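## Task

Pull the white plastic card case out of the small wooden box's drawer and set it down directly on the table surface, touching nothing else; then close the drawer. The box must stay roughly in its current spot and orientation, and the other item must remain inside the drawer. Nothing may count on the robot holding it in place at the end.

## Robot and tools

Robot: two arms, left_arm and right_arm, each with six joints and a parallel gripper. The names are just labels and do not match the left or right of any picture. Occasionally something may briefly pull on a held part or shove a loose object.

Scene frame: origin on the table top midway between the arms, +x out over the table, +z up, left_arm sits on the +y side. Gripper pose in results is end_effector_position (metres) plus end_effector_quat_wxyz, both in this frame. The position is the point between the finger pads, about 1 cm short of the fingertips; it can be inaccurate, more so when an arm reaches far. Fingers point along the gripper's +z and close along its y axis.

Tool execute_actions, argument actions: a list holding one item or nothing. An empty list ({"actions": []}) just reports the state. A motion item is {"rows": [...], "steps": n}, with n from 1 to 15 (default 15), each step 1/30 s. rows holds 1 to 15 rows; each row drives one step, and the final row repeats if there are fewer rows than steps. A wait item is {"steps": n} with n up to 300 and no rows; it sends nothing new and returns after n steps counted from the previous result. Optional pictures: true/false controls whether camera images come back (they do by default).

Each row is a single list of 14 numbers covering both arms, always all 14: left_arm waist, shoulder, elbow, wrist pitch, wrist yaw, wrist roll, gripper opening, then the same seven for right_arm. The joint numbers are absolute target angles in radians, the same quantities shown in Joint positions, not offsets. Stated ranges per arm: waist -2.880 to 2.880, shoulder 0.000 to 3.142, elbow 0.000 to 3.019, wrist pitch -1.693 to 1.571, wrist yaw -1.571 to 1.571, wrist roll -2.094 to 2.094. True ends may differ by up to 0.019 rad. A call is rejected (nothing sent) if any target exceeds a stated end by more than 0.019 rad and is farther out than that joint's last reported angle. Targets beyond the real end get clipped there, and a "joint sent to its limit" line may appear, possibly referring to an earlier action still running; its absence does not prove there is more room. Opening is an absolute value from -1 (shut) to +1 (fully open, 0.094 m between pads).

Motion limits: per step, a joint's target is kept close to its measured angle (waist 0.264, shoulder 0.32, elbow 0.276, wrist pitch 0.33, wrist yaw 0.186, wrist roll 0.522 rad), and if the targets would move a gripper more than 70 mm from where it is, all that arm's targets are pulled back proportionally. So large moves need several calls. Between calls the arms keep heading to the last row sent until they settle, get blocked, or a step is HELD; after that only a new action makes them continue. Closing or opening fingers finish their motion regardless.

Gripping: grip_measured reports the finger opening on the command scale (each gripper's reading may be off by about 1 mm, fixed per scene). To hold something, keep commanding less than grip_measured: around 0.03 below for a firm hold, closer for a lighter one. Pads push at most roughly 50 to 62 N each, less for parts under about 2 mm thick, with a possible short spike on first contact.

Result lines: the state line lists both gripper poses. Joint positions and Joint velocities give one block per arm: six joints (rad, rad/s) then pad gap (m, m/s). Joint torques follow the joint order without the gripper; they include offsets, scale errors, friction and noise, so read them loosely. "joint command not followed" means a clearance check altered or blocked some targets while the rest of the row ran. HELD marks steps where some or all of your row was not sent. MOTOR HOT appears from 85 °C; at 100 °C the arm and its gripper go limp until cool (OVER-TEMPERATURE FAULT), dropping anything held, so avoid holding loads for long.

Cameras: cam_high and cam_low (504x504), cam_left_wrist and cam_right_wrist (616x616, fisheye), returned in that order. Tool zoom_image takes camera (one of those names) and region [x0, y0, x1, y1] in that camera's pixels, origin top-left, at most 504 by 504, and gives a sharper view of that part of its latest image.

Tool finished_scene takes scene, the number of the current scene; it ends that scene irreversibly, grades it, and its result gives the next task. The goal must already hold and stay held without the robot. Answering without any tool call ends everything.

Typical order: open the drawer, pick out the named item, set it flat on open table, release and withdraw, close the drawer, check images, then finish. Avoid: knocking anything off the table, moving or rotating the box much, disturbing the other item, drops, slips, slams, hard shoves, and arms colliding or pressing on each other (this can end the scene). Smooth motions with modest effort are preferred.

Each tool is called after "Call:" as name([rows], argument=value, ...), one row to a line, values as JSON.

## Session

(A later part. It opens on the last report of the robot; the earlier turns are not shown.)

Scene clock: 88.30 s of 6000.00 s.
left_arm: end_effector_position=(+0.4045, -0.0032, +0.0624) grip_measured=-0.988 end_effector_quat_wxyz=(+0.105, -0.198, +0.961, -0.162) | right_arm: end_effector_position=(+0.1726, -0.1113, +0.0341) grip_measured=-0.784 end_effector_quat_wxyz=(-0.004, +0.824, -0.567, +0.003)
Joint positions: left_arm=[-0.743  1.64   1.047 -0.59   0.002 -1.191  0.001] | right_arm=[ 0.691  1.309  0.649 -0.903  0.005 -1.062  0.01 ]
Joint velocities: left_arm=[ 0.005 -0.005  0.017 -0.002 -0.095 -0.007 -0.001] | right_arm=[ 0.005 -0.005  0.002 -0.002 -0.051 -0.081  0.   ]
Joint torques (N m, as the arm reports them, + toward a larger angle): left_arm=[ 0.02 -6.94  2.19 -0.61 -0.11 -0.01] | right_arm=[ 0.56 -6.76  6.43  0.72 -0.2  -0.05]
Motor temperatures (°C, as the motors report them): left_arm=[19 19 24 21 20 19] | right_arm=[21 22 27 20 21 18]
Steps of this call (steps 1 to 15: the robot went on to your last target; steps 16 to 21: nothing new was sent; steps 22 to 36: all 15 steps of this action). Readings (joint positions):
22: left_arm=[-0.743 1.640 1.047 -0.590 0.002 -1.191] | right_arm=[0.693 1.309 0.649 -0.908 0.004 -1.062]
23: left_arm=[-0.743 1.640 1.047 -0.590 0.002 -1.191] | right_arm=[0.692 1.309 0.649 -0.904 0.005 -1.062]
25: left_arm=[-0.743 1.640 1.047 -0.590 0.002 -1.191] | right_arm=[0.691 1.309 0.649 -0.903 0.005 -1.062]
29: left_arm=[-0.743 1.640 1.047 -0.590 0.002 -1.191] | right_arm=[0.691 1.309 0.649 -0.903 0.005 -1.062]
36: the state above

Call:
execute_actions([
  {"rows":[[-0.755,1.79,0.925,-0.665,0.01,-1.2,-1,0.69,1.31,0.69,-0.9,0,-1.07,-0.82],[-0.755,1.79,0.925,-0.665,0.01,-1.2,-1,0.69,1.31,0.70,-0.9,0,-1.07,-0.82],[-0.755,1.79,0.925,-0.665,0.01,-1.2,-1,0.69,1.31,0.71,-0.9,0,-1.07,-0.82],[-0.755,1.79,0.925,-0.665,0.01,-1.2,-1,0.685,1.31,0.72,-0.9,0,-1.07,-0.82],[-0.755,1.79,0.925,-0.665,0.01,-1.2,-1,0.68,1.31,0.73,-0.89,0,-1.07,-0.82],[-0.755,1.79,0.925,-0.665,0.01,-1.2,-1,0.675,1.31,0.74,-0.88,0.01,-1.07,-0.82],[-0.755,1.79,0.925,-0.665,0.01,-1.2,-1,0.67,1.315,0.75,-0.87,0.02,-1.07,-0.82],[-0.755,1.79,0.925,-0.665,0.01,-1.2,-1,0.665,1.32,0.76,-0.865,0.02,-1.07,-0.82]],"steps":15},
])

Scene clock: 90.93 s of 6000.00 s.
left_arm: end_effector_position=(+0.4045, -0.0032, +0.0624) grip_measured=-0.988 end_effector_quat_wxyz=(+0.105, -0.198, +0.961, -0.162) | right_arm: end_effector_position=(+0.1851, -0.1063, +0.0392) grip_measured=-0.784 end_effector_quat_wxyz=(-0.011, +0.819, -0.574, +0.007)
Joint positions: left_arm=[-0.743  1.64   1.047 -0.59   0.002 -1.191  0.001] | right_arm=[ 0.675  1.321  0.677 -0.903  0.012 -1.062  0.01 ]
Joint velocities: left_arm=[ 0.005 -0.005 -0.007 -0.002 -0.007 -0.007  0.001] | right_arm=[-0.015 -0.005 -0.022  0.012 -0.095 -0.007 -0.   ]
Joint torques (N m, as the arm reports them, + toward a larger angle): left_arm=[-0.53 -6.77  2.24 -0.62  0.14  0.  ] | right_arm=[-0.14 -7.5  12.91  2.54  0.27 -0.04]
Motor temperatures (°C, as the motors report them): left_arm=[19 19 24 21 20 19] | right_arm=[21 22 27 20 21 18]
Steps of this call (steps 1 to 15: the robot went on to your last target; steps 16 to 64: nothing new was sent; steps 65 to 79: all 15 steps of this action). Readings (joint positions):
65: left_arm=[-0.743 1.640 1.047 -0.590 0.002 -1.191] | right_arm=[0.691 1.309 0.649 -0.903 0.005 -1.062]
66: left_arm=[-0.743 1.640 1.047 -0.590 0.002 -1.191] | right_arm=[0.691 1.309 0.650 -0.903 0.005 -1.062]
68: left_arm=[-0.743 1.640 1.047 -0.590 0.002 -1.191] | right_arm=[0.691 1.309 0.651 -0.903 0.005 -1.062]
72: left_arm=[-0.743 1.640 1.047 -0.590 0.002 -1.191] | right_arm=[0.686 1.310 0.660 -0.903 0.008 -1.062]
79: the state above

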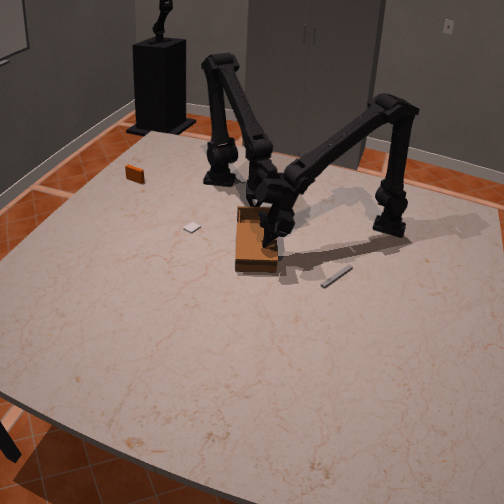

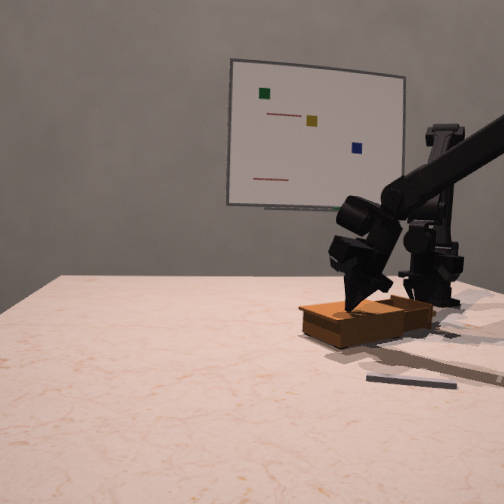

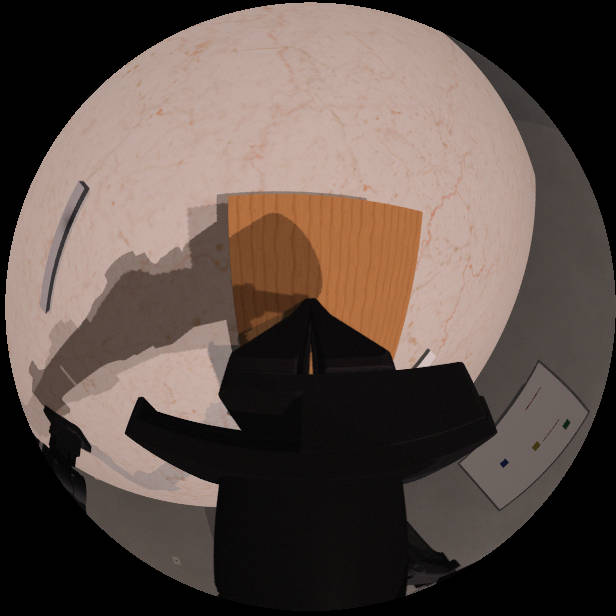

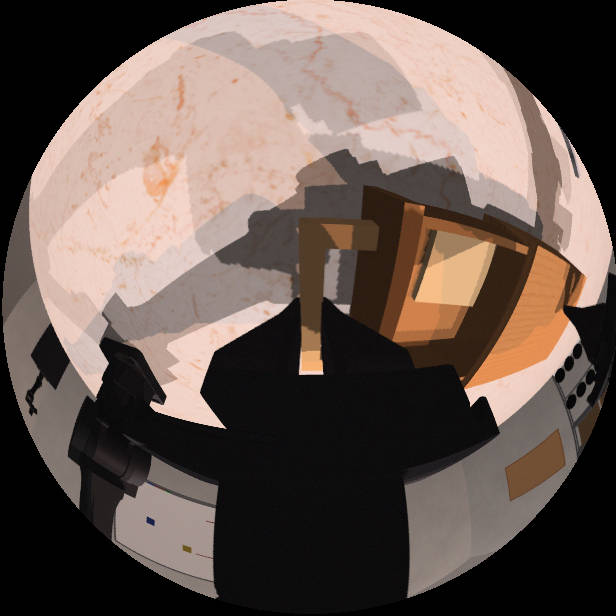

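Call:
execute_actions([
  {"rows":[[-0.755,1.79,0.925,-0.665,0.01,-1.2,-1,0.66,1.335,0.76,-0.865,0.01,-1.075,-0.82],[-0.755,1.79,0.925,-0.665,0.01,-1.2,-1,0.655,1.345,0.765,-0.865,0.01,-1.08,-0.82],[-0.755,1.79,0.925,-0.665,0.01,-1.2,-1,0.65,1.355,0.772,-0.865,0.01,-1.085,-0.82],[-0.755,1.79,0.925,-0.665,0.01,-1.2,-1,0.645,1.365,0.78,-0.865,0.01,-1.09,-0.82],[-0.755,1.79,0.925,-0.665,0.01,-1.2,-1,0.64,1.375,0.79,-0.865,0.01,-1.095,-0.82],[-0.755,1.79,0.925,-0.665,0.01,-1.2,-1,0.635,1.385,0.8,-0.865,0.01,-1.1,-0.82],[-0.755,1.79,0.925,-0.665,0.01,-1.2,-1,0.63,1.395,0.81,-0.865,0.01,-1.105,-0.82],[-0.755,1.79,0.925,-0.665,0.01,-1.2,-1,0.625,1.405,0.82,-0.865,0.01,-1.11,-0.82],[-0.755,1.79,0.925,-0.665,0.01,-1.2,-1,0.62,1.415,0.83,-0.865,0.01,-1.115,-0.82],[-0.755,1.79,0.925,-0.665,0.01,-1.2,-1,0.615,1.425,0.84,-0.865,0.01,-1.12,-0.82],[-0.755,1.79,0.925,-0.665,0.01,-1.2,-1,0.61,1.435,0.85,-0.865,0.01,-1.125,-0.82]],"steps":15},
])

Scene clock: 93.33 s of 6000.00 s.
left_arm: end_effector_position=(+0.4045, -0.0032, +0.0624) grip_measured=-0.988 end_effector_quat_wxyz=(+0.105, -0.197, +0.961, -0.162) | right_arm: end_effector_position=(+0.1930, -0.1033, +0.0343) grip_measured=-0.784 end_effector_quat_wxyz=(+0.017, +0.822, -0.569, -0.010)
Joint positions: left_arm=[-0.743  1.64   1.047 -0.59   0.003 -1.191  0.001] | right_arm=[ 0.646  1.391  0.728 -0.944 -0.016 -1.101  0.01 ]
Joint velocities: left_arm=[ 0.005 -0.005  0.007 -0.002  0.037 -0.051 -0.002] | right_arm=[-0.005  0.005 -0.002 -0.012 -0.095 -0.125  0.   ]
Joint torques (N m, as the arm reports them, + toward a larger angle): left_arm=[-0.29 -6.75  2.17 -0.55  0.15 -0.01] | right_arm=[-2.85 -5.44 15.58  4.26  0.88 -0.19]
Motor temperatures (°C, as the motors report them): left_arm=[19 19 24 21 20 19] | right_arm=[21 22 27 20 21 18]
Steps of this call (steps 1 to 15: the robot went on to your last target; steps 16 to 57: nothing new was sent; steps 58 to 72: all 15 steps of this action). Readings (joint positions):
58: left_arm=[-0.743 1.640 1.047 -0.590 0.002 -1.191] | right_arm=[0.674 1.322 0.677 -0.903 0.011 -1.063]
59: left_arm=[-0.743 1.640 1.047 -0.590 0.002 -1.191] | right_arm=[0.673 1.325 0.678 -0.903 0.009 -1.064]
61: left_arm=[-0.743 1.640 1.047 -0.590 0.002 -1.191] | right_arm=[0.667 1.338 0.684 -0.903 0.006 -1.069]
65: left_arm=[-0.743 1.640 1.047 -0.590 0.003 -1.191] | right_arm=[0.654 1.369 0.707 -0.915 -0.004 -1.084]
72: the state above

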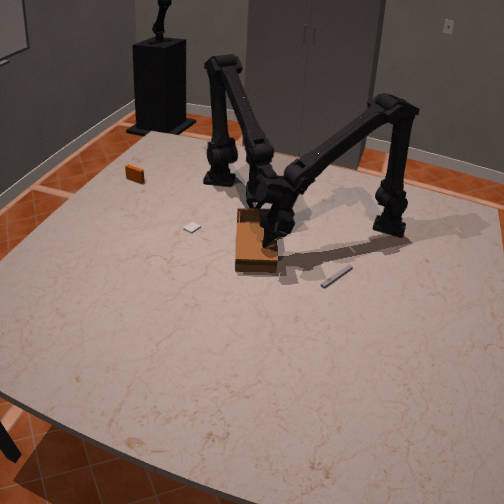

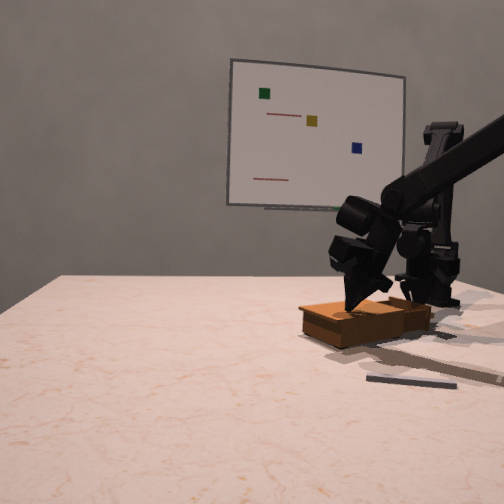

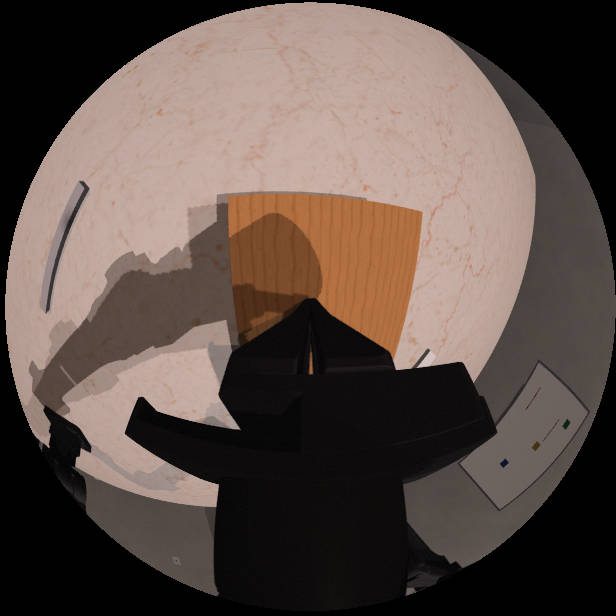

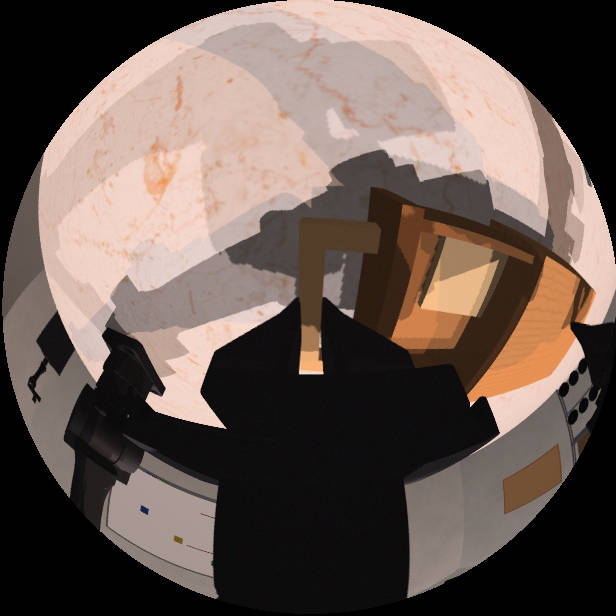

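Call:
execute_actions([
  {"rows":[[-0.755,1.79,0.925,-0.665,0.01,-1.2,-1,0.63,1.41,0.82,-0.88,0.01,-1.1,-0.82],[-0.755,1.79,0.925,-0.665,0.01,-1.2,-1,0.645,1.39,0.79,-0.895,0.01,-1.09,-0.82],[-0.755,1.79,0.925,-0.665,0.01,-1.2,-1,0.65,1.365,0.77,-0.9,0.01,-1.085,-0.82],[-0.755,1.79,0.925,-0.665,0.01,-1.2,-1,0.65,1.345,0.77,-0.9,0.01,-1.085,-0.82],[-0.755,1.79,0.925,-0.665,0.01,-1.2,-1,0.65,1.34,0.775,-0.9,0.01,-1.085,-0.82],[-0.755,1.79,0.925,-0.665,0.01,-1.2,-1,0.65,1.34,0.78,-0.89,0.01,-1.085,-0.82],[-0.755,1.79,0.925,-0.665,0.01,-1.2,-1,0.648,1.345,0.79,-0.88,0.01,-1.085,-0.82],[-0.755,1.79,0.925,-0.665,0.01,-1.2,-1,0.645,1.35,0.80,-0.87,0.02,-1.085,-0.82],[-0.755,1.79,0.925,-0.665,0.01,-1.2,-1,0.642,1.355,0.81,-0.865,0.02,-1.09,-0.82],[-0.755,1.79,0.925,-0.665,0.01,-1.2,-1,0.639,1.36,0.82,-0.865,0.02,-1.09,-0.82],[-0.755,1.79,0.925,-0.665,0.01,-1.2,-1,0.636,1.365,0.825,-0.865,0.02,-1.095,-0.82],[-0.755,1.79,0.925,-0.665,0.01,-1.2,-1,0.633,1.37,0.83,-0.865,0.02,-1.095,-0.82]],"steps":15},
], pictures=false)

Scene clock: 95.43 s of 6000.00 s.
left_arm: end_effector_position=(+0.4045, -0.0032, +0.0624) grip_measured=-0.988 end_effector_quat_wxyz=(+0.105, -0.197, +0.961, -0.162) | right_arm: end_effector_position=(+0.1980, -0.1015, +0.0397) grip_measured=-0.784 end_effector_quat_wxyz=(+0.004, +0.820, -0.572, +0.003)
Joint positions: left_arm=[-0.743  1.64   1.047 -0.59   0.003 -1.191  0.001] | right_arm=[ 0.651  1.373  0.728 -0.932  0.007 -1.09   0.01 ]
Joint velocities: left_arm=[-0.015 -0.024 -0.002  0.002 -0.051 -0.037 -0.001] | right_arm=[-0.034  0.005 -0.012  0.12  -0.022 -0.007 -0.001]
Joint torques (N m, as the arm reports them, + toward a larger angle): left_arm=[-0.59 -6.9   2.2  -0.59  0.12  0.  ] | right_arm=[-1.11 -8.93 14.28  3.17  0.36 -0.02]
Motor temperatures (°C, as the motors report them): left_arm=[19 19 24 21 20 19] | right_arm=[21 22 28 20 21 18]
Steps of this call (steps 1 to 15: the robot went on to your last target; steps 16 to 48: nothing new was sent; steps 49 to 63: all 15 steps of this action). Readings (joint positions):
49: left_arm=[-0.743 1.640 1.047 -0.590 0.003 -1.191] | right_arm=[0.646 1.391 0.728 -0.945 -0.016 -1.102]
50: left_arm=[-0.743 1.640 1.047 -0.590 0.003 -1.191] | right_arm=[0.648 1.391 0.728 -0.947 -0.015 -1.099]
52: left_arm=[-0.743 1.640 1.047 -0.590 0.003 -1.191] | right_arm=[0.652 1.386 0.728 -0.946 -0.002 -1.094]
56: left_arm=[-0.743 1.640 1.047 -0.590 0.003 -1.191] | right_arm=[0.652 1.368 0.728 -0.940 0.004 -1.090]
63: the state above

Call:
execute_actions([
  {"rows":[[-0.755,1.79,0.925,-0.665,0.01,-1.2,-1,0.631,1.374,0.835,-0.86,0.02,-1.095,-0.82],[-0.755,1.79,0.925,-0.665,0.01,-1.2,-1,0.629,1.378,0.84,-0.855,0.02,-1.1,-0.82],[-0.755,1.79,0.925,-0.665,0.01,-1.2,-1,0.627,1.382,0.845,-0.855,0.02,-1.1,-0.82],[-0.755,1.79,0.925,-0.665,0.01,-1.2,-1,0.625,1.386,0.85,-0.855,0.02,-1.105,-0.82],[-0.755,1.79,0.925,-0.665,0.01,-1.2,-1,0.623,1.39,0.855,-0.855,0.02,-1.105,-0.82],[-0.755,1.79,0.925,-0.665,0.01,-1.2,-1,0.621,1.394,0.86,-0.855,0.02,-1.11,-0.82],[-0.755,1.79,0.925,-0.665,0.01,-1.2,-1,0.619,1.398,0.865,-0.855,0.02,-1.11,-0.82],[-0.755,1.79,0.925,-0.665,0.01,-1.2,-1,0.617,1.402,0.87,-0.855,0.02,-1.113,-0.82],[-0.755,1.79,0.925,-0.665,0.01,-1.2,-1,0.615,1.406,0.875,-0.855,0.02,-1.116,-0.82]],"steps":15},
], pictures=false)

Scene clock: 97.63 s of 6000.00 s.
left_arm: end_effector_position=(+0.4045, -0.0032, +0.0624) grip_measured=-0.988 end_effector_quat_wxyz=(+0.105, -0.197, +0.961, -0.162) | right_arm: end_effector_position=(+0.2160, -0.0950, +0.0393) grip_measured=-0.784 end_effector_quat_wxyz=(-0.002, +0.818, -0.575, +0.006)
Joint positions: left_arm=[-0.743  1.64   1.047 -0.59   0.003 -1.191  0.001] | right_arm=[ 0.626  1.411  0.764 -0.919  0.011 -1.108  0.01 ]
Joint velocities: left_arm=[ 0.005 -0.005 -0.002 -0.012 -0.007  0.007 -0.001] | right_arm=[-0.015  0.005 -0.002  0.012 -0.022 -0.051 -0.   ]
Joint torques (N m, as the arm reports them, + toward a larger angle): left_arm=[-0.55 -6.72  2.2  -0.54  0.14 -0.01] | right_arm=[-0.16 -9.78 14.91  3.69  0.35 -0.06]
Motor temperatures (°C, as the motors report them): left_arm=[19 19 24 21 20 19] | right_arm=[21 22 28 20 21 18]
Steps of this call (steps 1 to 15: the robot went on to your last target; steps 16 to 51: nothing new was sent; steps 52 to 66: all 15 steps of this action). Readings (joint positions):
52: left_arm=[-0.743 1.640 1.047 -0.590 0.003 -1.191] | right_arm=[0.648 1.373 0.728 -0.923 0.008 -1.090]
53: left_arm=[-0.743 1.640 1.047 -0.590 0.003 -1.191] | right_arm=[0.648 1.373 0.728 -0.921 0.008 -1.090]
55: left_arm=[-0.743 1.640 1.047 -0.590 0.003 -1.191] | right_arm=[0.644 1.378 0.733 -0.919 0.009 -1.092]
59: left_arm=[-0.743 1.640 1.047 -0.590 0.003 -1.191] | right_arm=[0.635 1.396 0.750 -0.919 0.010 -1.099]
66: the state above

Working. Continue.

Call:
execute_actions([
  {"rows":[[-0.755,1.79,0.925,-0.665,0.01,-1.2,-1,0.612,1.412,0.88,-0.855,0.02,-1.12,-0.82],[-0.755,1.79,0.925,-0.665,0.01,-1.2,-1,0.609,1.418,0.886,-0.855,0.02,-1.123,-0.82],[-0.755,1.79,0.925,-0.665,0.01,-1.2,-1,0.606,1.424,0.892,-0.855,0.02,-1.126,-0.82],[-0.755,1.79,0.925,-0.665,0.01,-1.2,-1,0.603,1.43,0.898,-0.855,0.02,-1.13,-0.82],[-0.755,1.79,0.925,-0.665,0.01,-1.2,-1,0.6,1.436,0.904,-0.855,0.02,-1.133,-0.82],[-0.755,1.79,0.925,-0.665,0.01,-1.2,-1,0.597,1.442,0.91,-0.855,0.02,-1.136,-0.82],[-0.755,1.79,0.925,-0.665,0.01,-1.2,-1,0.594,1.448,0.916,-0.855,0.02,-1.14,-0.82],[-0.755,1.79,0.925,-0.665,0.01,-1.2,-1,0.591,1.454,0.922,-0.855,0.02,-1.143,-0.82],[-0.755,1.79,0.925,-0.665,0.01,-1.2,-1,0.588,1.46,0.928,-0.855,0.02,-1.146,-0.82],[-0.755,1.79,0.925,-0.665,0.01,-1.2,-1,0.585,1.466,0.934,-0.855,0.02,-1.15,-0.82],[-0.755,1.79,0.925,-0.665,0.01,-1.2,-1,0.582,1.472,0.94,-0.855,0.02,-1.153,-0.82],[-0.755,1.79,0.925,-0.665,0.01,-1.2,-1,0.579,1.478,0.946,-0.855,0.02,-1.156,-0.82]],"steps":15},
])

Scene clock: 99.90 s of 6000.00 s.
left_arm: end_effector_position=(+0.4058, -0.0045, +0.0659) grip_measured=-0.988 end_effector_quat_wxyz=(+0.107, -0.197, +0.960, -0.165) | right_arm: end_effector_position=(+0.2372, -0.0883, +0.0370) grip_measured=-0.784 end_effector_quat_wxyz=(+0.001, +0.817, -0.576, +0.006)
Joint positions: left_arm=[-0.743  1.636  1.05  -0.588  0.003 -1.191  0.001] | right_arm=[ 0.596  1.468  0.817 -0.92   0.012 -1.135  0.01 ]
Joint velocities: left_arm=[-0.005 -0.093 -0.037 -0.002 -0.051 -0.051 -0.001] | right_arm=[-0.005 -0.005 -0.002 -0.002 -0.007 -0.007 -0.001]
Joint torques (N m, as the arm reports them, + toward a larger angle): left_arm=[  0.1  -12.25   6.36   0.96  -0.06   0.06] | right_arm=[  1.21 -11.46   6.44   0.7    0.01   0.05]
Motor temperatures (°C, as the motors report them): left_arm=[19 19 24 21 20 19] | right_arm=[21 22 29 20 21 18]
A step of this action was HELD (marked below), so the robot has no last target. An arm can still carry out its HELD step.
Steps of this call (steps 1 to 15: the robot went on to your last target; steps 16 to 53: nothing new was sent; steps 54 to 68: all 15 steps of this action). Readings (joint positions):
54: left_arm=[-0.743 1.640 1.047 -0.590 0.003 -1.191] | right_arm=[0.626 1.411 0.765 -0.919 0.011 -1.109]
55: left_arm=[-0.743 1.640 1.047 -0.590 0.003 -1.191] | right_arm=[0.626 1.412 0.765 -0.919 0.011 -1.110]
57: left_arm=[-0.743 1.640 1.047 -0.590 0.003 -1.191] | right_arm=[0.622 1.419 0.772 -0.919 0.012 -1.113]
61: left_arm=[-0.743 1.640 1.047 -0.590 0.003 -1.191] | right_arm=[0.609 1.443 0.796 -0.919 0.012 -1.124]
65: left_arm=[-0.743 1.640 1.047 -0.590 0.003 -1.191] | right_arm=[0.596 1.467 0.817 -0.920 0.012 -1.135] HELD
66: left_arm=[-0.743 1.640 1.047 -0.590 0.003 -1.191] | right_arm=[0.596 1.468 0.817 -0.920 0.012 -1.135] HELD
67: left_arm=[-0.743 1.640 1.047 -0.590 0.003 -1.191] | right_arm=[0.596 1.468 0.817 -0.920 0.012 -1.135] HELD
68: the state above HELD
joint command not followed: on one or more control steps a check withheld the commanded joint targets of the left arm, and it was not sent them on those steps. On the call's last step the targets were still withheld.
cause: the commanded joint targets would bring a part of the robot too close to another arm (this arm's wrist (the part past joint 4) and the other arm's wrist (the part past joint 4)); next, command targets that bring no part of the robot closer to that arm.
joint command not followed: on one or more control steps a check withheld the commanded joint targets of the right arm, and it was not sent them on those steps. On the call's last step the targets were still withheld.
cause: the commanded joint targets would bring a part of the robot too close to another arm (this arm's wrist (the part past joint 4) and the other arm's wrist (the part past joint 4), along the way the arms are being sent); next, command targets that bring no part of the robot closer to that arm.

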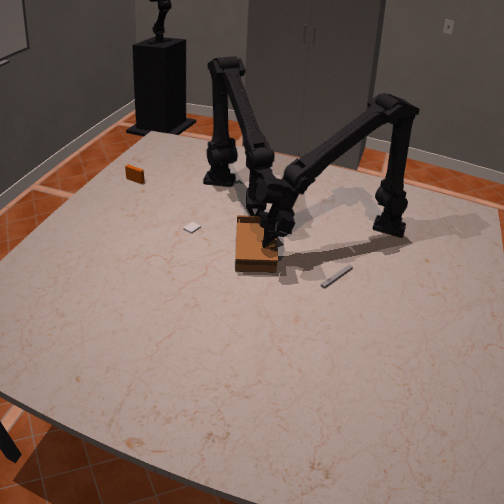

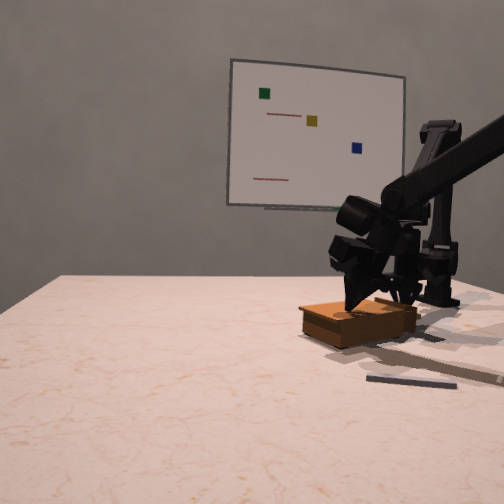

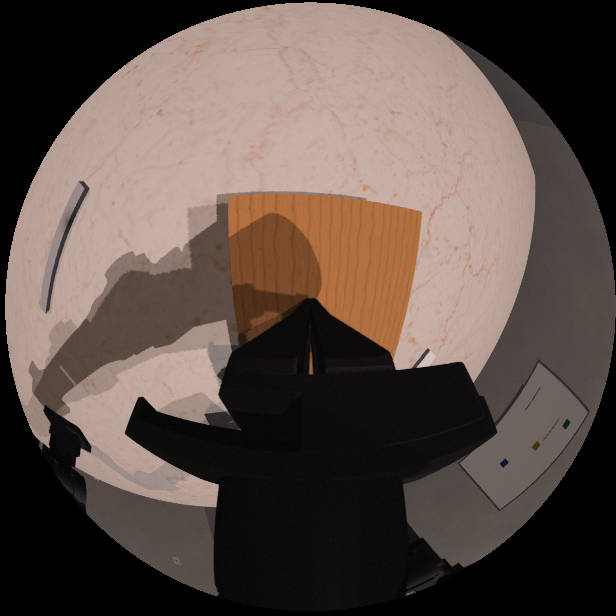

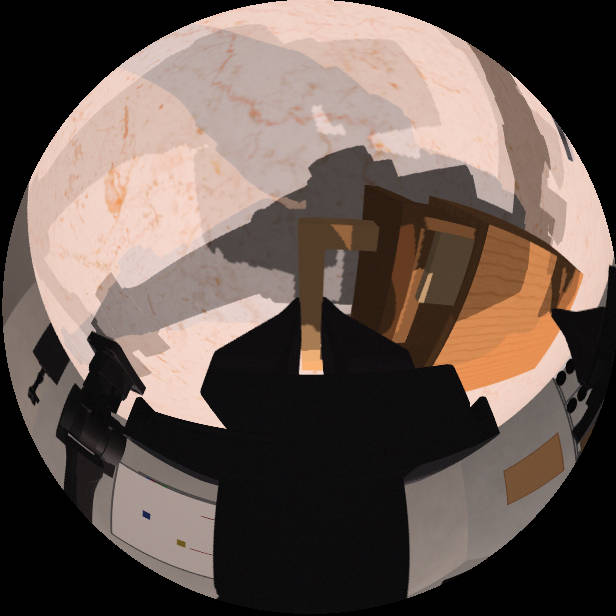

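Call:
execute_actions([
  {"rows":[[-0.74,1.61,1.07,-0.59,0,-1.19,-1,0.598,1.46,0.85,-0.91,0.012,-1.135,-0.82],[-0.73,1.61,1.07,-0.59,0,-1.18,-1,0.598,1.46,0.85,-0.91,0.012,-1.135,-0.82],[-0.72,1.61,1.07,-0.59,0,-1.17,-1,0.598,1.46,0.85,-0.91,0.012,-1.135,-0.82],[-0.71,1.61,1.07,-0.59,0,-1.16,-1,0.598,1.46,0.85,-0.91,0.012,-1.135,-0.82],[-0.70,1.61,1.07,-0.59,0,-1.15,-1,0.598,1.46,0.85,-0.91,0.012,-1.135,-0.82],[-0.69,1.61,1.07,-0.59,0,-1.14,-1,0.598,1.46,0.85,-0.91,0.012,-1.135,-0.82],[-0.68,1.61,1.07,-0.59,0,-1.13,-1,0.598,1.46,0.85,-0.91,0.012,-1.135,-0.82],[-0.67,1.61,1.07,-0.59,0,-1.13,-1,0.598,1.46,0.85,-0.91,0.012,-1.135,-0.82],[-0.665,1.61,1.07,-0.59,0,-1.13,-1,0.598,1.46,0.85,-0.91,0.012,-1.135,-0.82]],"steps":15},
])

Scene clock: 102.83 s of 6000.00 s.
left_arm: end_effector_position=(+0.4353, +0.0272, +0.0695) grip_measured=-0.988 end_effector_quat_wxyz=(+0.120, -0.215, +0.956, -0.161) | right_arm: end_effector_position=(+0.2372, -0.0883, +0.0370) grip_measured=-0.784 end_effector_quat_wxyz=(+0.001, +0.817, -0.576, +0.006)
Joint positions: left_arm=[-0.661  1.628  1.049 -0.588  0.002 -1.147  0.001] | right_arm=[ 0.596  1.468  0.817 -0.92   0.012 -1.135  0.01 ]
Joint velocities: left_arm=[ 0.005 -0.015  0.002 -0.002 -0.037  0.051  0.   ] | right_arm=[-0.024  0.005 -0.032  0.007 -0.066 -0.022 -0.001]
Joint torques (N m, as the arm reports them, + toward a larger angle): left_arm=[ -0.44 -14.36   7.95   0.93  -0.15   0.16] | right_arm=[  0.81 -10.97   8.95   1.04  -0.01   0.05]
Motor temperatures (°C, as the motors report them): left_arm=[19 20 24 21 20 19] | right_arm=[21 22 28 20 21 18]
Steps of this call (steps 1 to 73: nothing new was sent; steps 74 to 88: all 15 steps of this action). Readings (joint positions):
74: left_arm=[-0.743 1.633 1.049 -0.588 0.003 -1.191] | right_arm=[0.596 1.468 0.817 -0.920 0.012 -1.135]
75: left_arm=[-0.742 1.632 1.049 -0.588 0.003 -1.191] | right_arm=[0.596 1.468 0.817 -0.920 0.012 -1.135]
77: left_arm=[-0.739 1.630 1.049 -0.588 0.003 -1.187] | right_arm=[0.596 1.468 0.817 -0.920 0.012 -1.135]
81: left_arm=[-0.709 1.628 1.049 -0.588 0.003 -1.164] | right_arm=[0.596 1.468 0.817 -0.920 0.012 -1.135]
88: the state above

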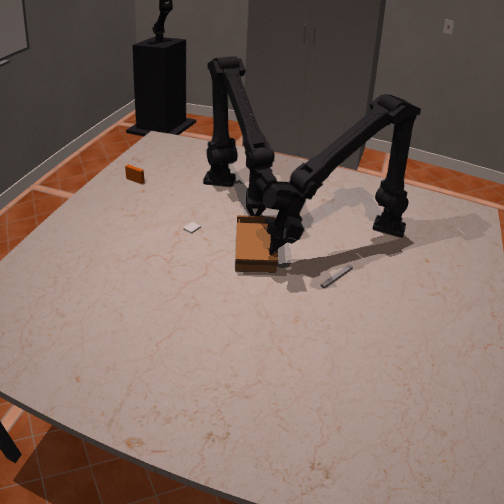

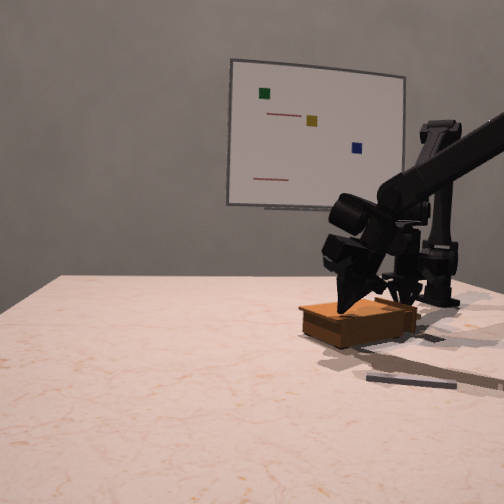

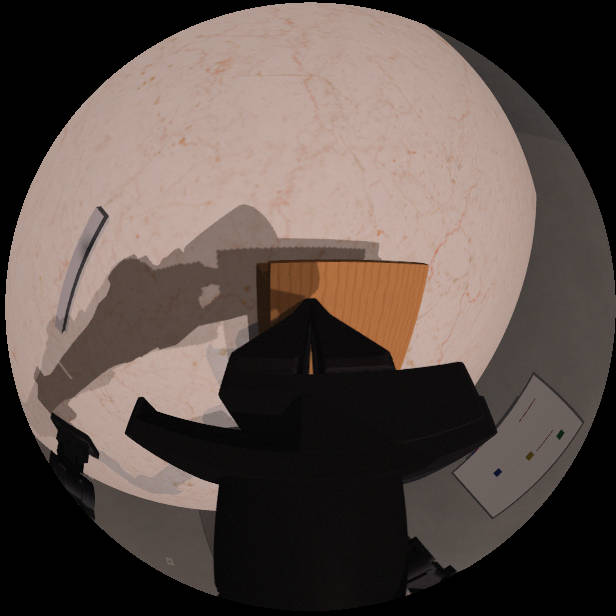

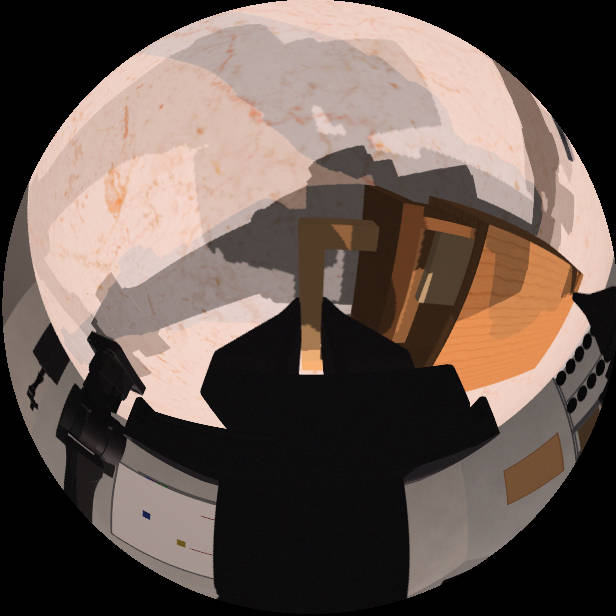

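Still over the box. Press moderately and continue.

Call:
execute_actions([
  {"rows":[[-0.665,1.65,1.04,-0.6,0,-1.15,-1,0.596,1.46,0.87,-0.89,0.015,-1.14,-0.82],[-0.665,1.68,1.01,-0.62,0,-1.15,-1,0.594,1.46,0.89,-0.875,0.02,-1.145,-0.82],[-0.665,1.71,0.99,-0.63,0,-1.15,-1,0.59,1.462,0.91,-0.865,0.02,-1.15,-0.82],[-0.67,1.74,0.965,-0.645,0,-1.15,-1,0.587,1.466,0.925,-0.86,0.02,-1.155,-0.82],[-0.67,1.74,0.965,-0.645,0,-1.15,-1,0.584,1.472,0.932,-0.86,0.02,-1.16,-0.82],[-0.67,1.74,0.965,-0.645,0,-1.15,-1,0.581,1.478,0.939,-0.86,0.02,-1.163,-0.82],[-0.67,1.74,0.965,-0.645,0,-1.15,-1,0.578,1.484,0.946,-0.86,0.02,-1.166,-0.82],[-0.67,1.74,0.965,-0.645,0,-1.15,-1,0.575,1.49,0.953,-0.86,0.02,-1.17,-0.82],[-0.67,1.74,0.965,-0.645,0,-1.15,-1,0.572,1.496,0.96,-0.86,0.02,-1.173,-0.82],[-0.67,1.74,0.965,-0.645,0,-1.15,-1,0.569,1.502,0.967,-0.86,0.02,-1.176,-0.82],[-0.67,1.74,0.965,-0.645,0,-1.15,-1,0.566,1.508,0.974,-0.86,0.02,-1.18,-0.82],[-0.67,1.74,0.965,-0.645,0,-1.15,-1,0.563,1.514,0.981,-0.86,0.02,-1.183,-0.82],[-0.67,1.74,0.965,-0.645,0,-1.15,-1,0.56,1.52,0.988,-0.86,0.02,-1.186,-0.82]],"steps":15},
])

Scene clock: 105.03 s of 6000.00 s.
left_arm: end_effector_position=(+0.4319, +0.0304, +0.0627) grip_measured=-0.988 end_effector_quat_wxyz=(+0.115, -0.214, +0.958, -0.153) | right_arm: end_effector_position=(+0.2624, -0.0775, +0.0376) grip_measured=-0.784 end_effector_quat_wxyz=(-0.006, +0.819, -0.574, +0.008)
Joint positions: left_arm=[-0.661  1.635  1.041 -0.592  0.001 -1.143  0.001] | right_arm=[ 0.571  1.521  0.879 -0.915  0.013 -1.165  0.01 ]
Joint velocities: left_arm=[-0.015  0.005  0.002  0.012 -0.007 -0.007 -0.   ] | right_arm=[-0.054  0.103  0.129 -0.012 -0.051 -0.125 -0.   ]
Joint torques (N m, as the arm reports them, + toward a larger angle): left_arm=[-0.83 -6.52  2.48 -0.65 -0.07 -0.02] | right_arm=[  0.54 -11.86  14.39   3.23   0.22  -0.12]
Motor temperatures (°C, as the motors report them): left_arm=[19 20 24 21 20 19] | right_arm=[21 22 28 20 21 18]
Steps of this call (steps 1 to 15: the robot went on to your last target; steps 16 to 51: nothing new was sent; steps 52 to 66: all 15 steps of this action). Readings (joint positions):
52: left_arm=[-0.661 1.629 1.048 -0.588 0.002 -1.142] | right_arm=[0.596 1.468 0.817 -0.918 0.012 -1.135]
53: left_arm=[-0.661 1.631 1.045 -0.591 0.002 -1.142] | right_arm=[0.596 1.468 0.818 -0.917 0.012 -1.136]
55: left_arm=[-0.661 1.634 1.041 -0.592 0.001 -1.143] | right_arm=[0.596 1.468 0.820 -0.915 0.013 -1.139]
59: left_arm=[-0.661 1.635 1.041 -0.592 0.001 -1.143] | right_arm=[0.593 1.476 0.831 -0.915 0.013 -1.146]
66: the state above

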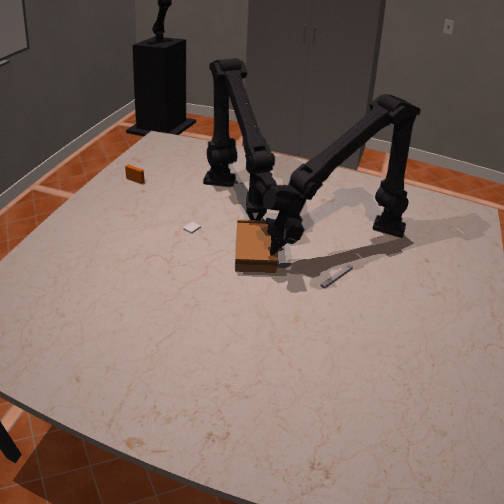

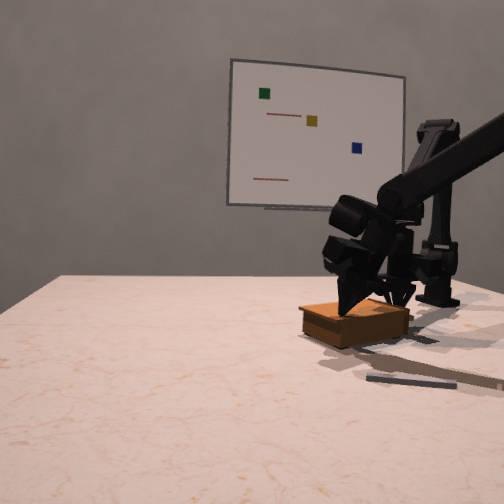

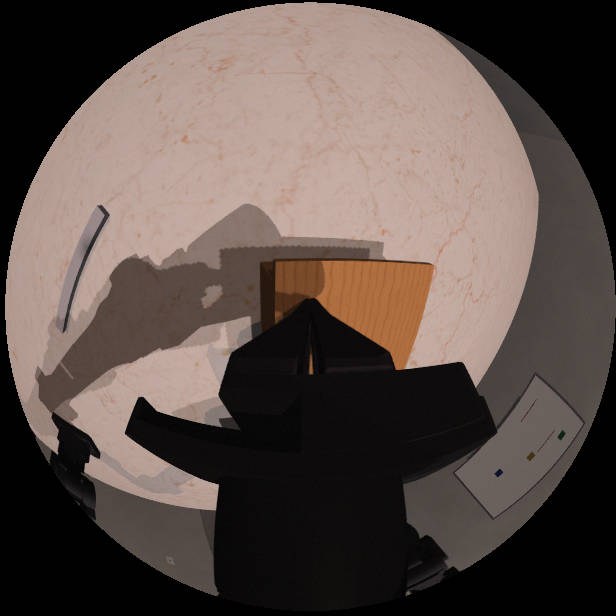

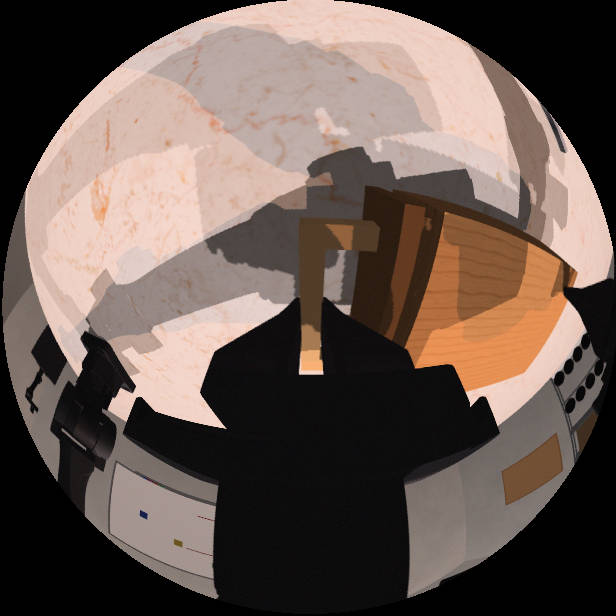

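Call:
execute_actions([
  {"rows":[[-0.67,1.74,0.965,-0.645,0,-1.15,-1,0.557,1.526,0.995,-0.86,0.02,-1.19,-0.82],[-0.67,1.74,0.965,-0.645,0,-1.15,-1,0.554,1.532,1.002,-0.86,0.02,-1.193,-0.82],[-0.67,1.74,0.965,-0.645,0,-1.15,-1,0.551,1.538,1.009,-0.86,0.02,-1.196,-0.82],[-0.67,1.74,0.965,-0.645,0,-1.15,-1,0.548,1.544,1.016,-0.86,0.02,-1.2,-0.82]],"steps":12},
])

Scene clock: 106.40 s of 6000.00 s.
left_arm: end_effector_position=(+0.4319, +0.0304, +0.0627) grip_measured=-0.988 end_effector_quat_wxyz=(+0.115, -0.214, +0.958, -0.153) | right_arm: end_effector_position=(+0.2716, -0.0743, +0.0366) grip_measured=-0.784 end_effector_quat_wxyz=(-0.006, +0.820, -0.572, +0.007)
Joint positions: left_arm=[-0.661  1.635  1.041 -0.592  0.001 -1.143  0.001] | right_arm=[ 0.56   1.543  0.902 -0.915  0.012 -1.181  0.01 ]
Joint velocities: left_arm=[-0.005 -0.005 -0.027  0.002 -0.007 -0.037 -0.001] | right_arm=[-0.015  0.005 -0.007 -0.002  0.037  0.051 -0.001]
Joint torques (N m, as the arm reports them, + toward a larger angle): left_arm=[-0.72 -6.4   2.49 -0.68 -0.07 -0.01] | right_arm=[ -0.59 -11.69  15.3    3.24   0.29  -0.15]
Motor temperatures (°C, as the motors report them): left_arm=[19 20 24 21 20 19] | right_arm=[21 22 29 20 21 18]
Steps of this call (steps 1 to 15: the robot went on to your last target; steps 16 to 29: nothing new was sent; steps 30 to 41: all 12 steps of this action). Readings (joint positions):
30: left_arm=[-0.661 1.635 1.041 -0.592 0.001 -1.143] | right_arm=[0.569 1.524 0.883 -0.915 0.013 -1.170]
31: left_arm=[-0.661 1.635 1.041 -0.592 0.001 -1.143] | right_arm=[0.569 1.525 0.884 -0.915 0.013 -1.171]
33: left_arm=[-0.661 1.635 1.041 -0.592 0.001 -1.143] | right_arm=[0.566 1.530 0.889 -0.915 0.013 -1.174]
37: left_arm=[-0.661 1.635 1.041 -0.592 0.001 -1.143] | right_arm=[0.560 1.543 0.902 -0.915 0.012 -1.180]
41: the state above

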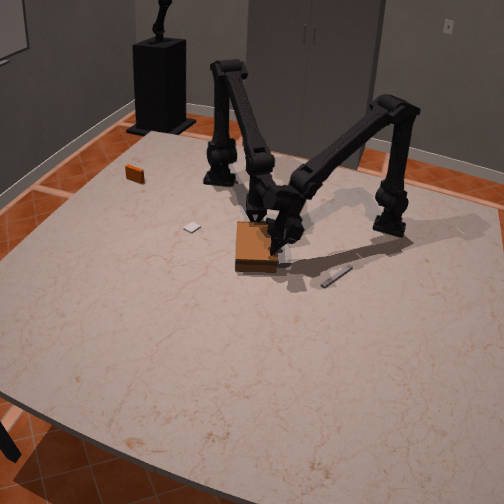

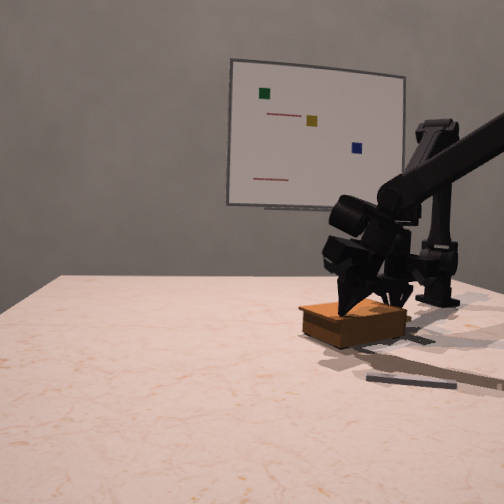

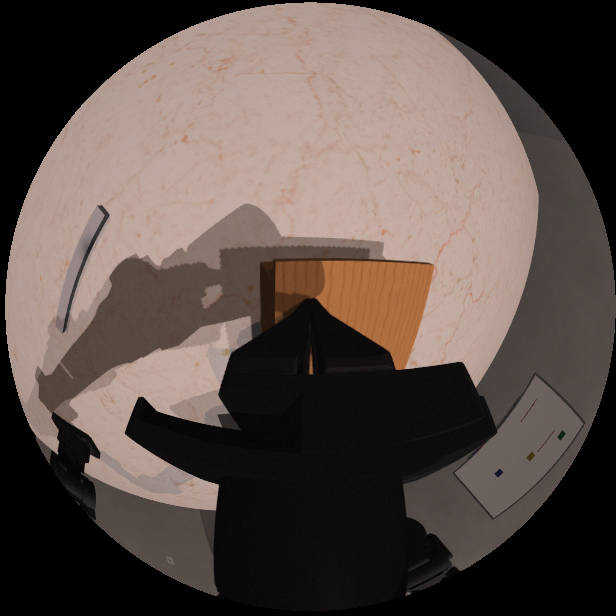

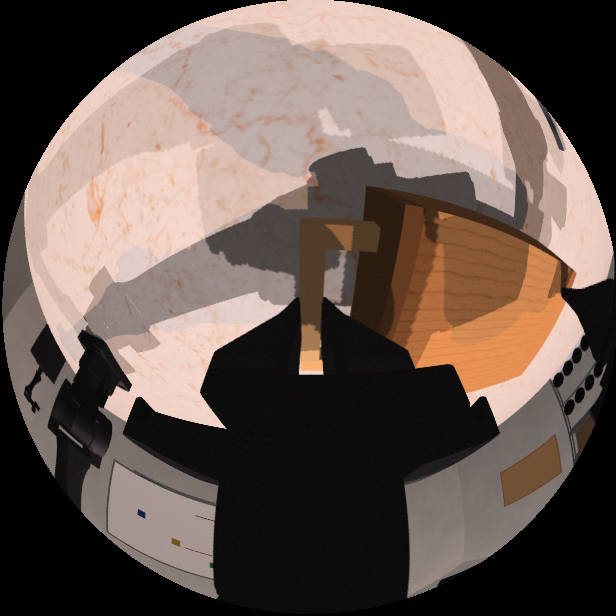

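Looks shut. A small extra push, then relax and release.

Call:
execute_actions([
  {"rows":[[-0.67,1.74,0.965,-0.645,0,-1.15,-1,0.545,1.552,1.025,-0.855,0.02,-1.2,-0.82],[-0.67,1.74,0.965,-0.645,0,-1.15,-1,0.543,1.558,1.035,-0.85,0.02,-1.2,-0.82],[-0.67,1.74,0.965,-0.645,0,-1.15,-1,0.543,1.558,1.035,-0.85,0.02,-1.2,-0.82],[-0.67,1.74,0.965,-0.645,0,-1.15,-1,0.543,1.558,1.035,-0.85,0.02,-1.2,-0.82],[-0.67,1.74,0.965,-0.645,0,-1.15,-1,0.543,1.558,1.035,-0.85,0.02,-1.2,-0.82],[-0.67,1.74,0.965,-0.645,0,-1.15,-1,0.548,1.555,1.0,-0.87,0.02,-1.19,-0.82],[-0.665,1.71,0.99,-0.63,0,-1.15,-1,0.553,1.55,0.97,-0.89,0.015,-1.185,-0.82],[-0.665,1.68,1.01,-0.61,0,-1.15,-1,0.558,1.545,0.94,-0.905,0.012,-1.18,-0.82],[-0.66,1.65,1.04,-0.6,0,-1.15,-1,0.56,1.545,0.92,-0.915,0.012,-1.18,-0.7],[-0.66,1.62,1.06,-0.59,0,-1.15,-1,0.56,1.545,0.92,-0.915,0.012,-1.18,-0.58]],"steps":15},
], pictures=false)

Call:
execute_actions([
  {"rows":[[-0.65,1.6,1.07,-0.59,0,-1.15,-1,0.562,1.53,0.94,-0.93,0.01,-1.18,-0.58],[-0.64,1.58,1.07,-0.59,0,-1.15,-1,0.564,1.515,0.95,-0.95,0.01,-1.18,-0.58],[-0.63,1.56,1.07,-0.59,0,-1.15,-1,0.566,1.5,0.955,-0.97,0.01,-1.18,-0.58],[-0.62,1.54,1.07,-0.59,0,-1.15,-1,0.568,1.485,0.96,-0.99,0.01,-1.18,-0.58],[-0.61,1.52,1.07,-0.59,0,-1.15,-1,0.57,1.47,0.965,-1.01,0.01,-1.18,-0.58],[-0.6,1.5,1.07,-0.59,0,-1.15,-1,0.572,1.455,0.97,-1.03,0.01,-1.18,-0.58],[-0.59,1.48,1.07,-0.59,0,-1.15,-1,0.574,1.44,0.97,-1.05,0.01,-1.18,-0.58],[-0.58,1.46,1.07,-0.59,0,-1.15,-1,0.576,1.42,0.97,-1.07,0.01,-1.18,-0.58],[-0.57,1.44,1.07,-0.59,0,-1.15,-1,0.578,1.40,0.97,-1.09,0.01,-1.18,-0.58]],"steps":15},
])

Scene clock: 109.67 s of 6000.00 s.
left_arm: end_effector_position=(+0.4332, +0.0293, +0.0670) grip_measured=-0.988 end_effector_quat_wxyz=(+0.119, -0.214, +0.957, -0.157) | right_arm: end_effector_position=(+0.2706, -0.0750, +0.0363) grip_measured=-0.582 end_effector_quat_wxyz=(-0.003, +0.820, -0.572, +0.006)
Joint positions: left_arm=[-0.661  1.628  1.043 -0.589  0.001 -1.143  0.001] | right_arm=[ 0.56   1.544  0.902 -0.92   0.011 -1.181  0.02 ]
Joint velocities: left_arm=[-0.005  0.005 -0.017  0.007  0.037 -0.022  0.   ] | right_arm=[ 0.005 -0.005 -0.007  0.007 -0.007 -0.007 -0.001]
Joint torques (N m, as the arm reports them, + toward a larger angle): left_arm=[  0.06 -13.53   7.79   0.96  -0.1   -0.03] | right_arm=[  0.18 -11.73   7.93   0.81   0.02   0.05]
Motor temperatures (°C, as the motors report them): left_arm=[19 20 24 21 20 19] | right_arm=[21 22 29 20 21 18]
Steps of this call (steps 1 to 15: the robot went on to your last target; steps 16 to 83: nothing new was sent; steps 84 to 98: all 15 steps of this action). Readings (joint positions):
84: left_arm=[-0.661 1.635 1.041 -0.592 0.001 -1.143] | right_arm=[0.560 1.543 0.902 -0.915 0.012 -1.181]
85: left_arm=[-0.661 1.635 1.041 -0.592 0.001 -1.143] | right_arm=[0.560 1.544 0.903 -0.915 0.012 -1.181]
87: left_arm=[-0.661 1.635 1.041 -0.592 0.001 -1.143] | right_arm=[0.560 1.544 0.903 -0.915 0.012 -1.181]
91: left_arm=[-0.661 1.633 1.042 -0.592 0.001 -1.143] | right_arm=[0.560 1.544 0.903 -0.919 0.011 -1.181]
98: the state above

Scene clock: 110.17 s of 6000.00 s.
left_arm: end_effector_position=(+0.4655, +0.0677, +0.1743) grip_measured=-0.988 end_effector_quat_wxyz=(+0.192, -0.252, +0.920, -0.230) | right_arm: end_effector_position=(+0.2537, -0.0845, +0.0959) grip_measured=-0.582 end_effector_quat_wxyz=(-0.010, +0.823, -0.567, +0.008)
Joint positions: left_arm=[-0.565  1.416  1.043 -0.589  0.001 -1.143  0.001] | right_arm=[ 0.572  1.396  0.924 -1.075  0.012 -1.181  0.02 ]
Joint velocities: left_arm=[ 0.005 -0.044 -0.012 -0.002 -0.051 -0.007  0.   ] | right_arm=[-0.005 -0.015  0.071 -0.012  0.081 -0.007  0.001]
Joint torques (N m, as the arm reports them, + toward a larger angle): left_arm=[-0.51 -8.81  9.31  1.25 -0.09  0.  ] | right_arm=[ 0.68 -9.93 10.58 -0.06 -0.08  0.05]
Motor temperatures (°C, as the motors report them): left_arm=[19 20 24 21 20 19] | right_arm=[21 22 29 20 21 18]
Steps of this call (steps 1 to 15: all 15 steps of this action). Readings (joint positions):
1: left_arm=[-0.661 1.627 1.043 -0.589 0.001 -1.143] | right_arm=[0.560 1.544 0.902 -0.920 0.011 -1.181]
2: left_arm=[-0.660 1.625 1.043 -0.589 0.001 -1.143] | right_arm=[0.560 1.544 0.902 -0.923 0.011 -1.181]
4: left_arm=[-0.654 1.612 1.043 -0.589 0.001 -1.143] | right_arm=[0.560 1.538 0.905 -0.945 0.011 -1.181]
8: left_arm=[-0.617 1.539 1.043 -0.589 0.001 -1.143] | right_arm=[0.562 1.494 0.913 -1.014 0.012 -1.181]
15: the state above

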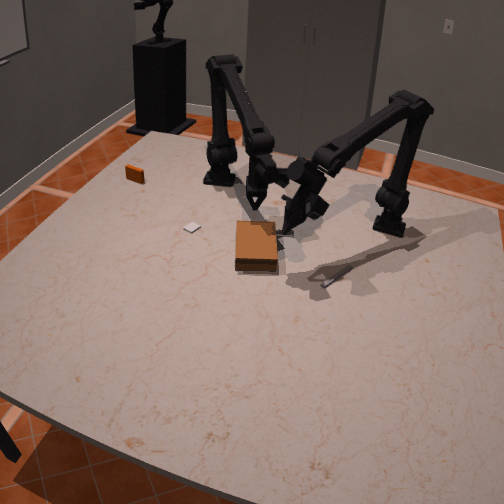

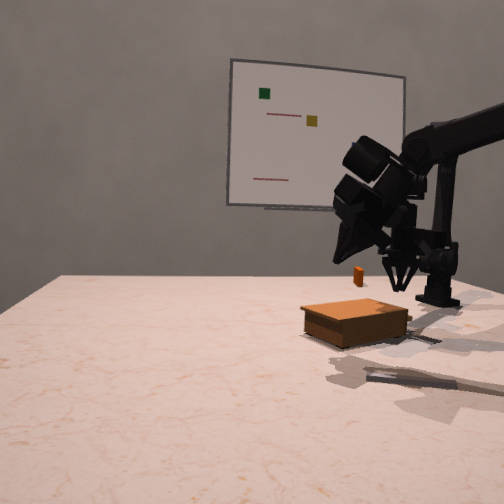

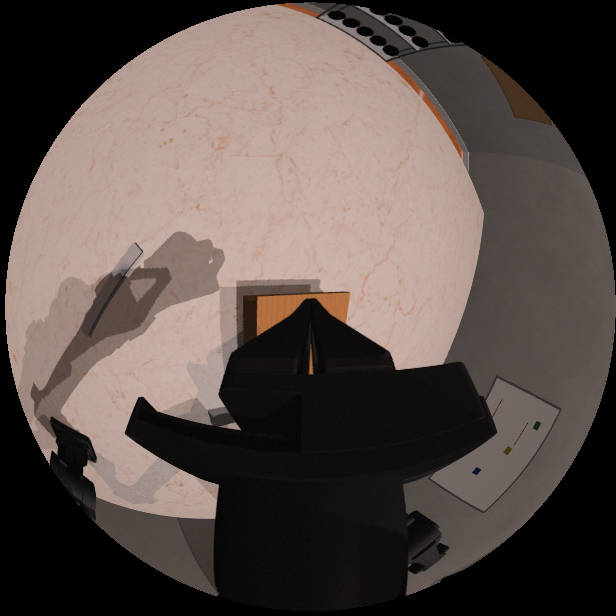

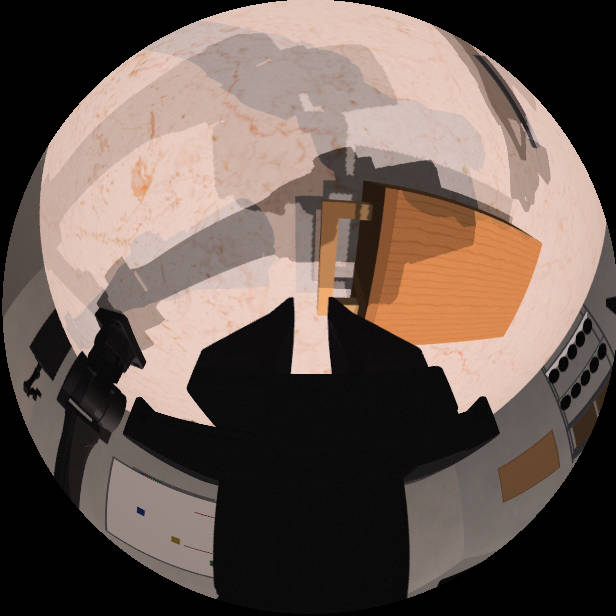

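Call:
finished_scene(scene=2)

The scene is finished: the task was done.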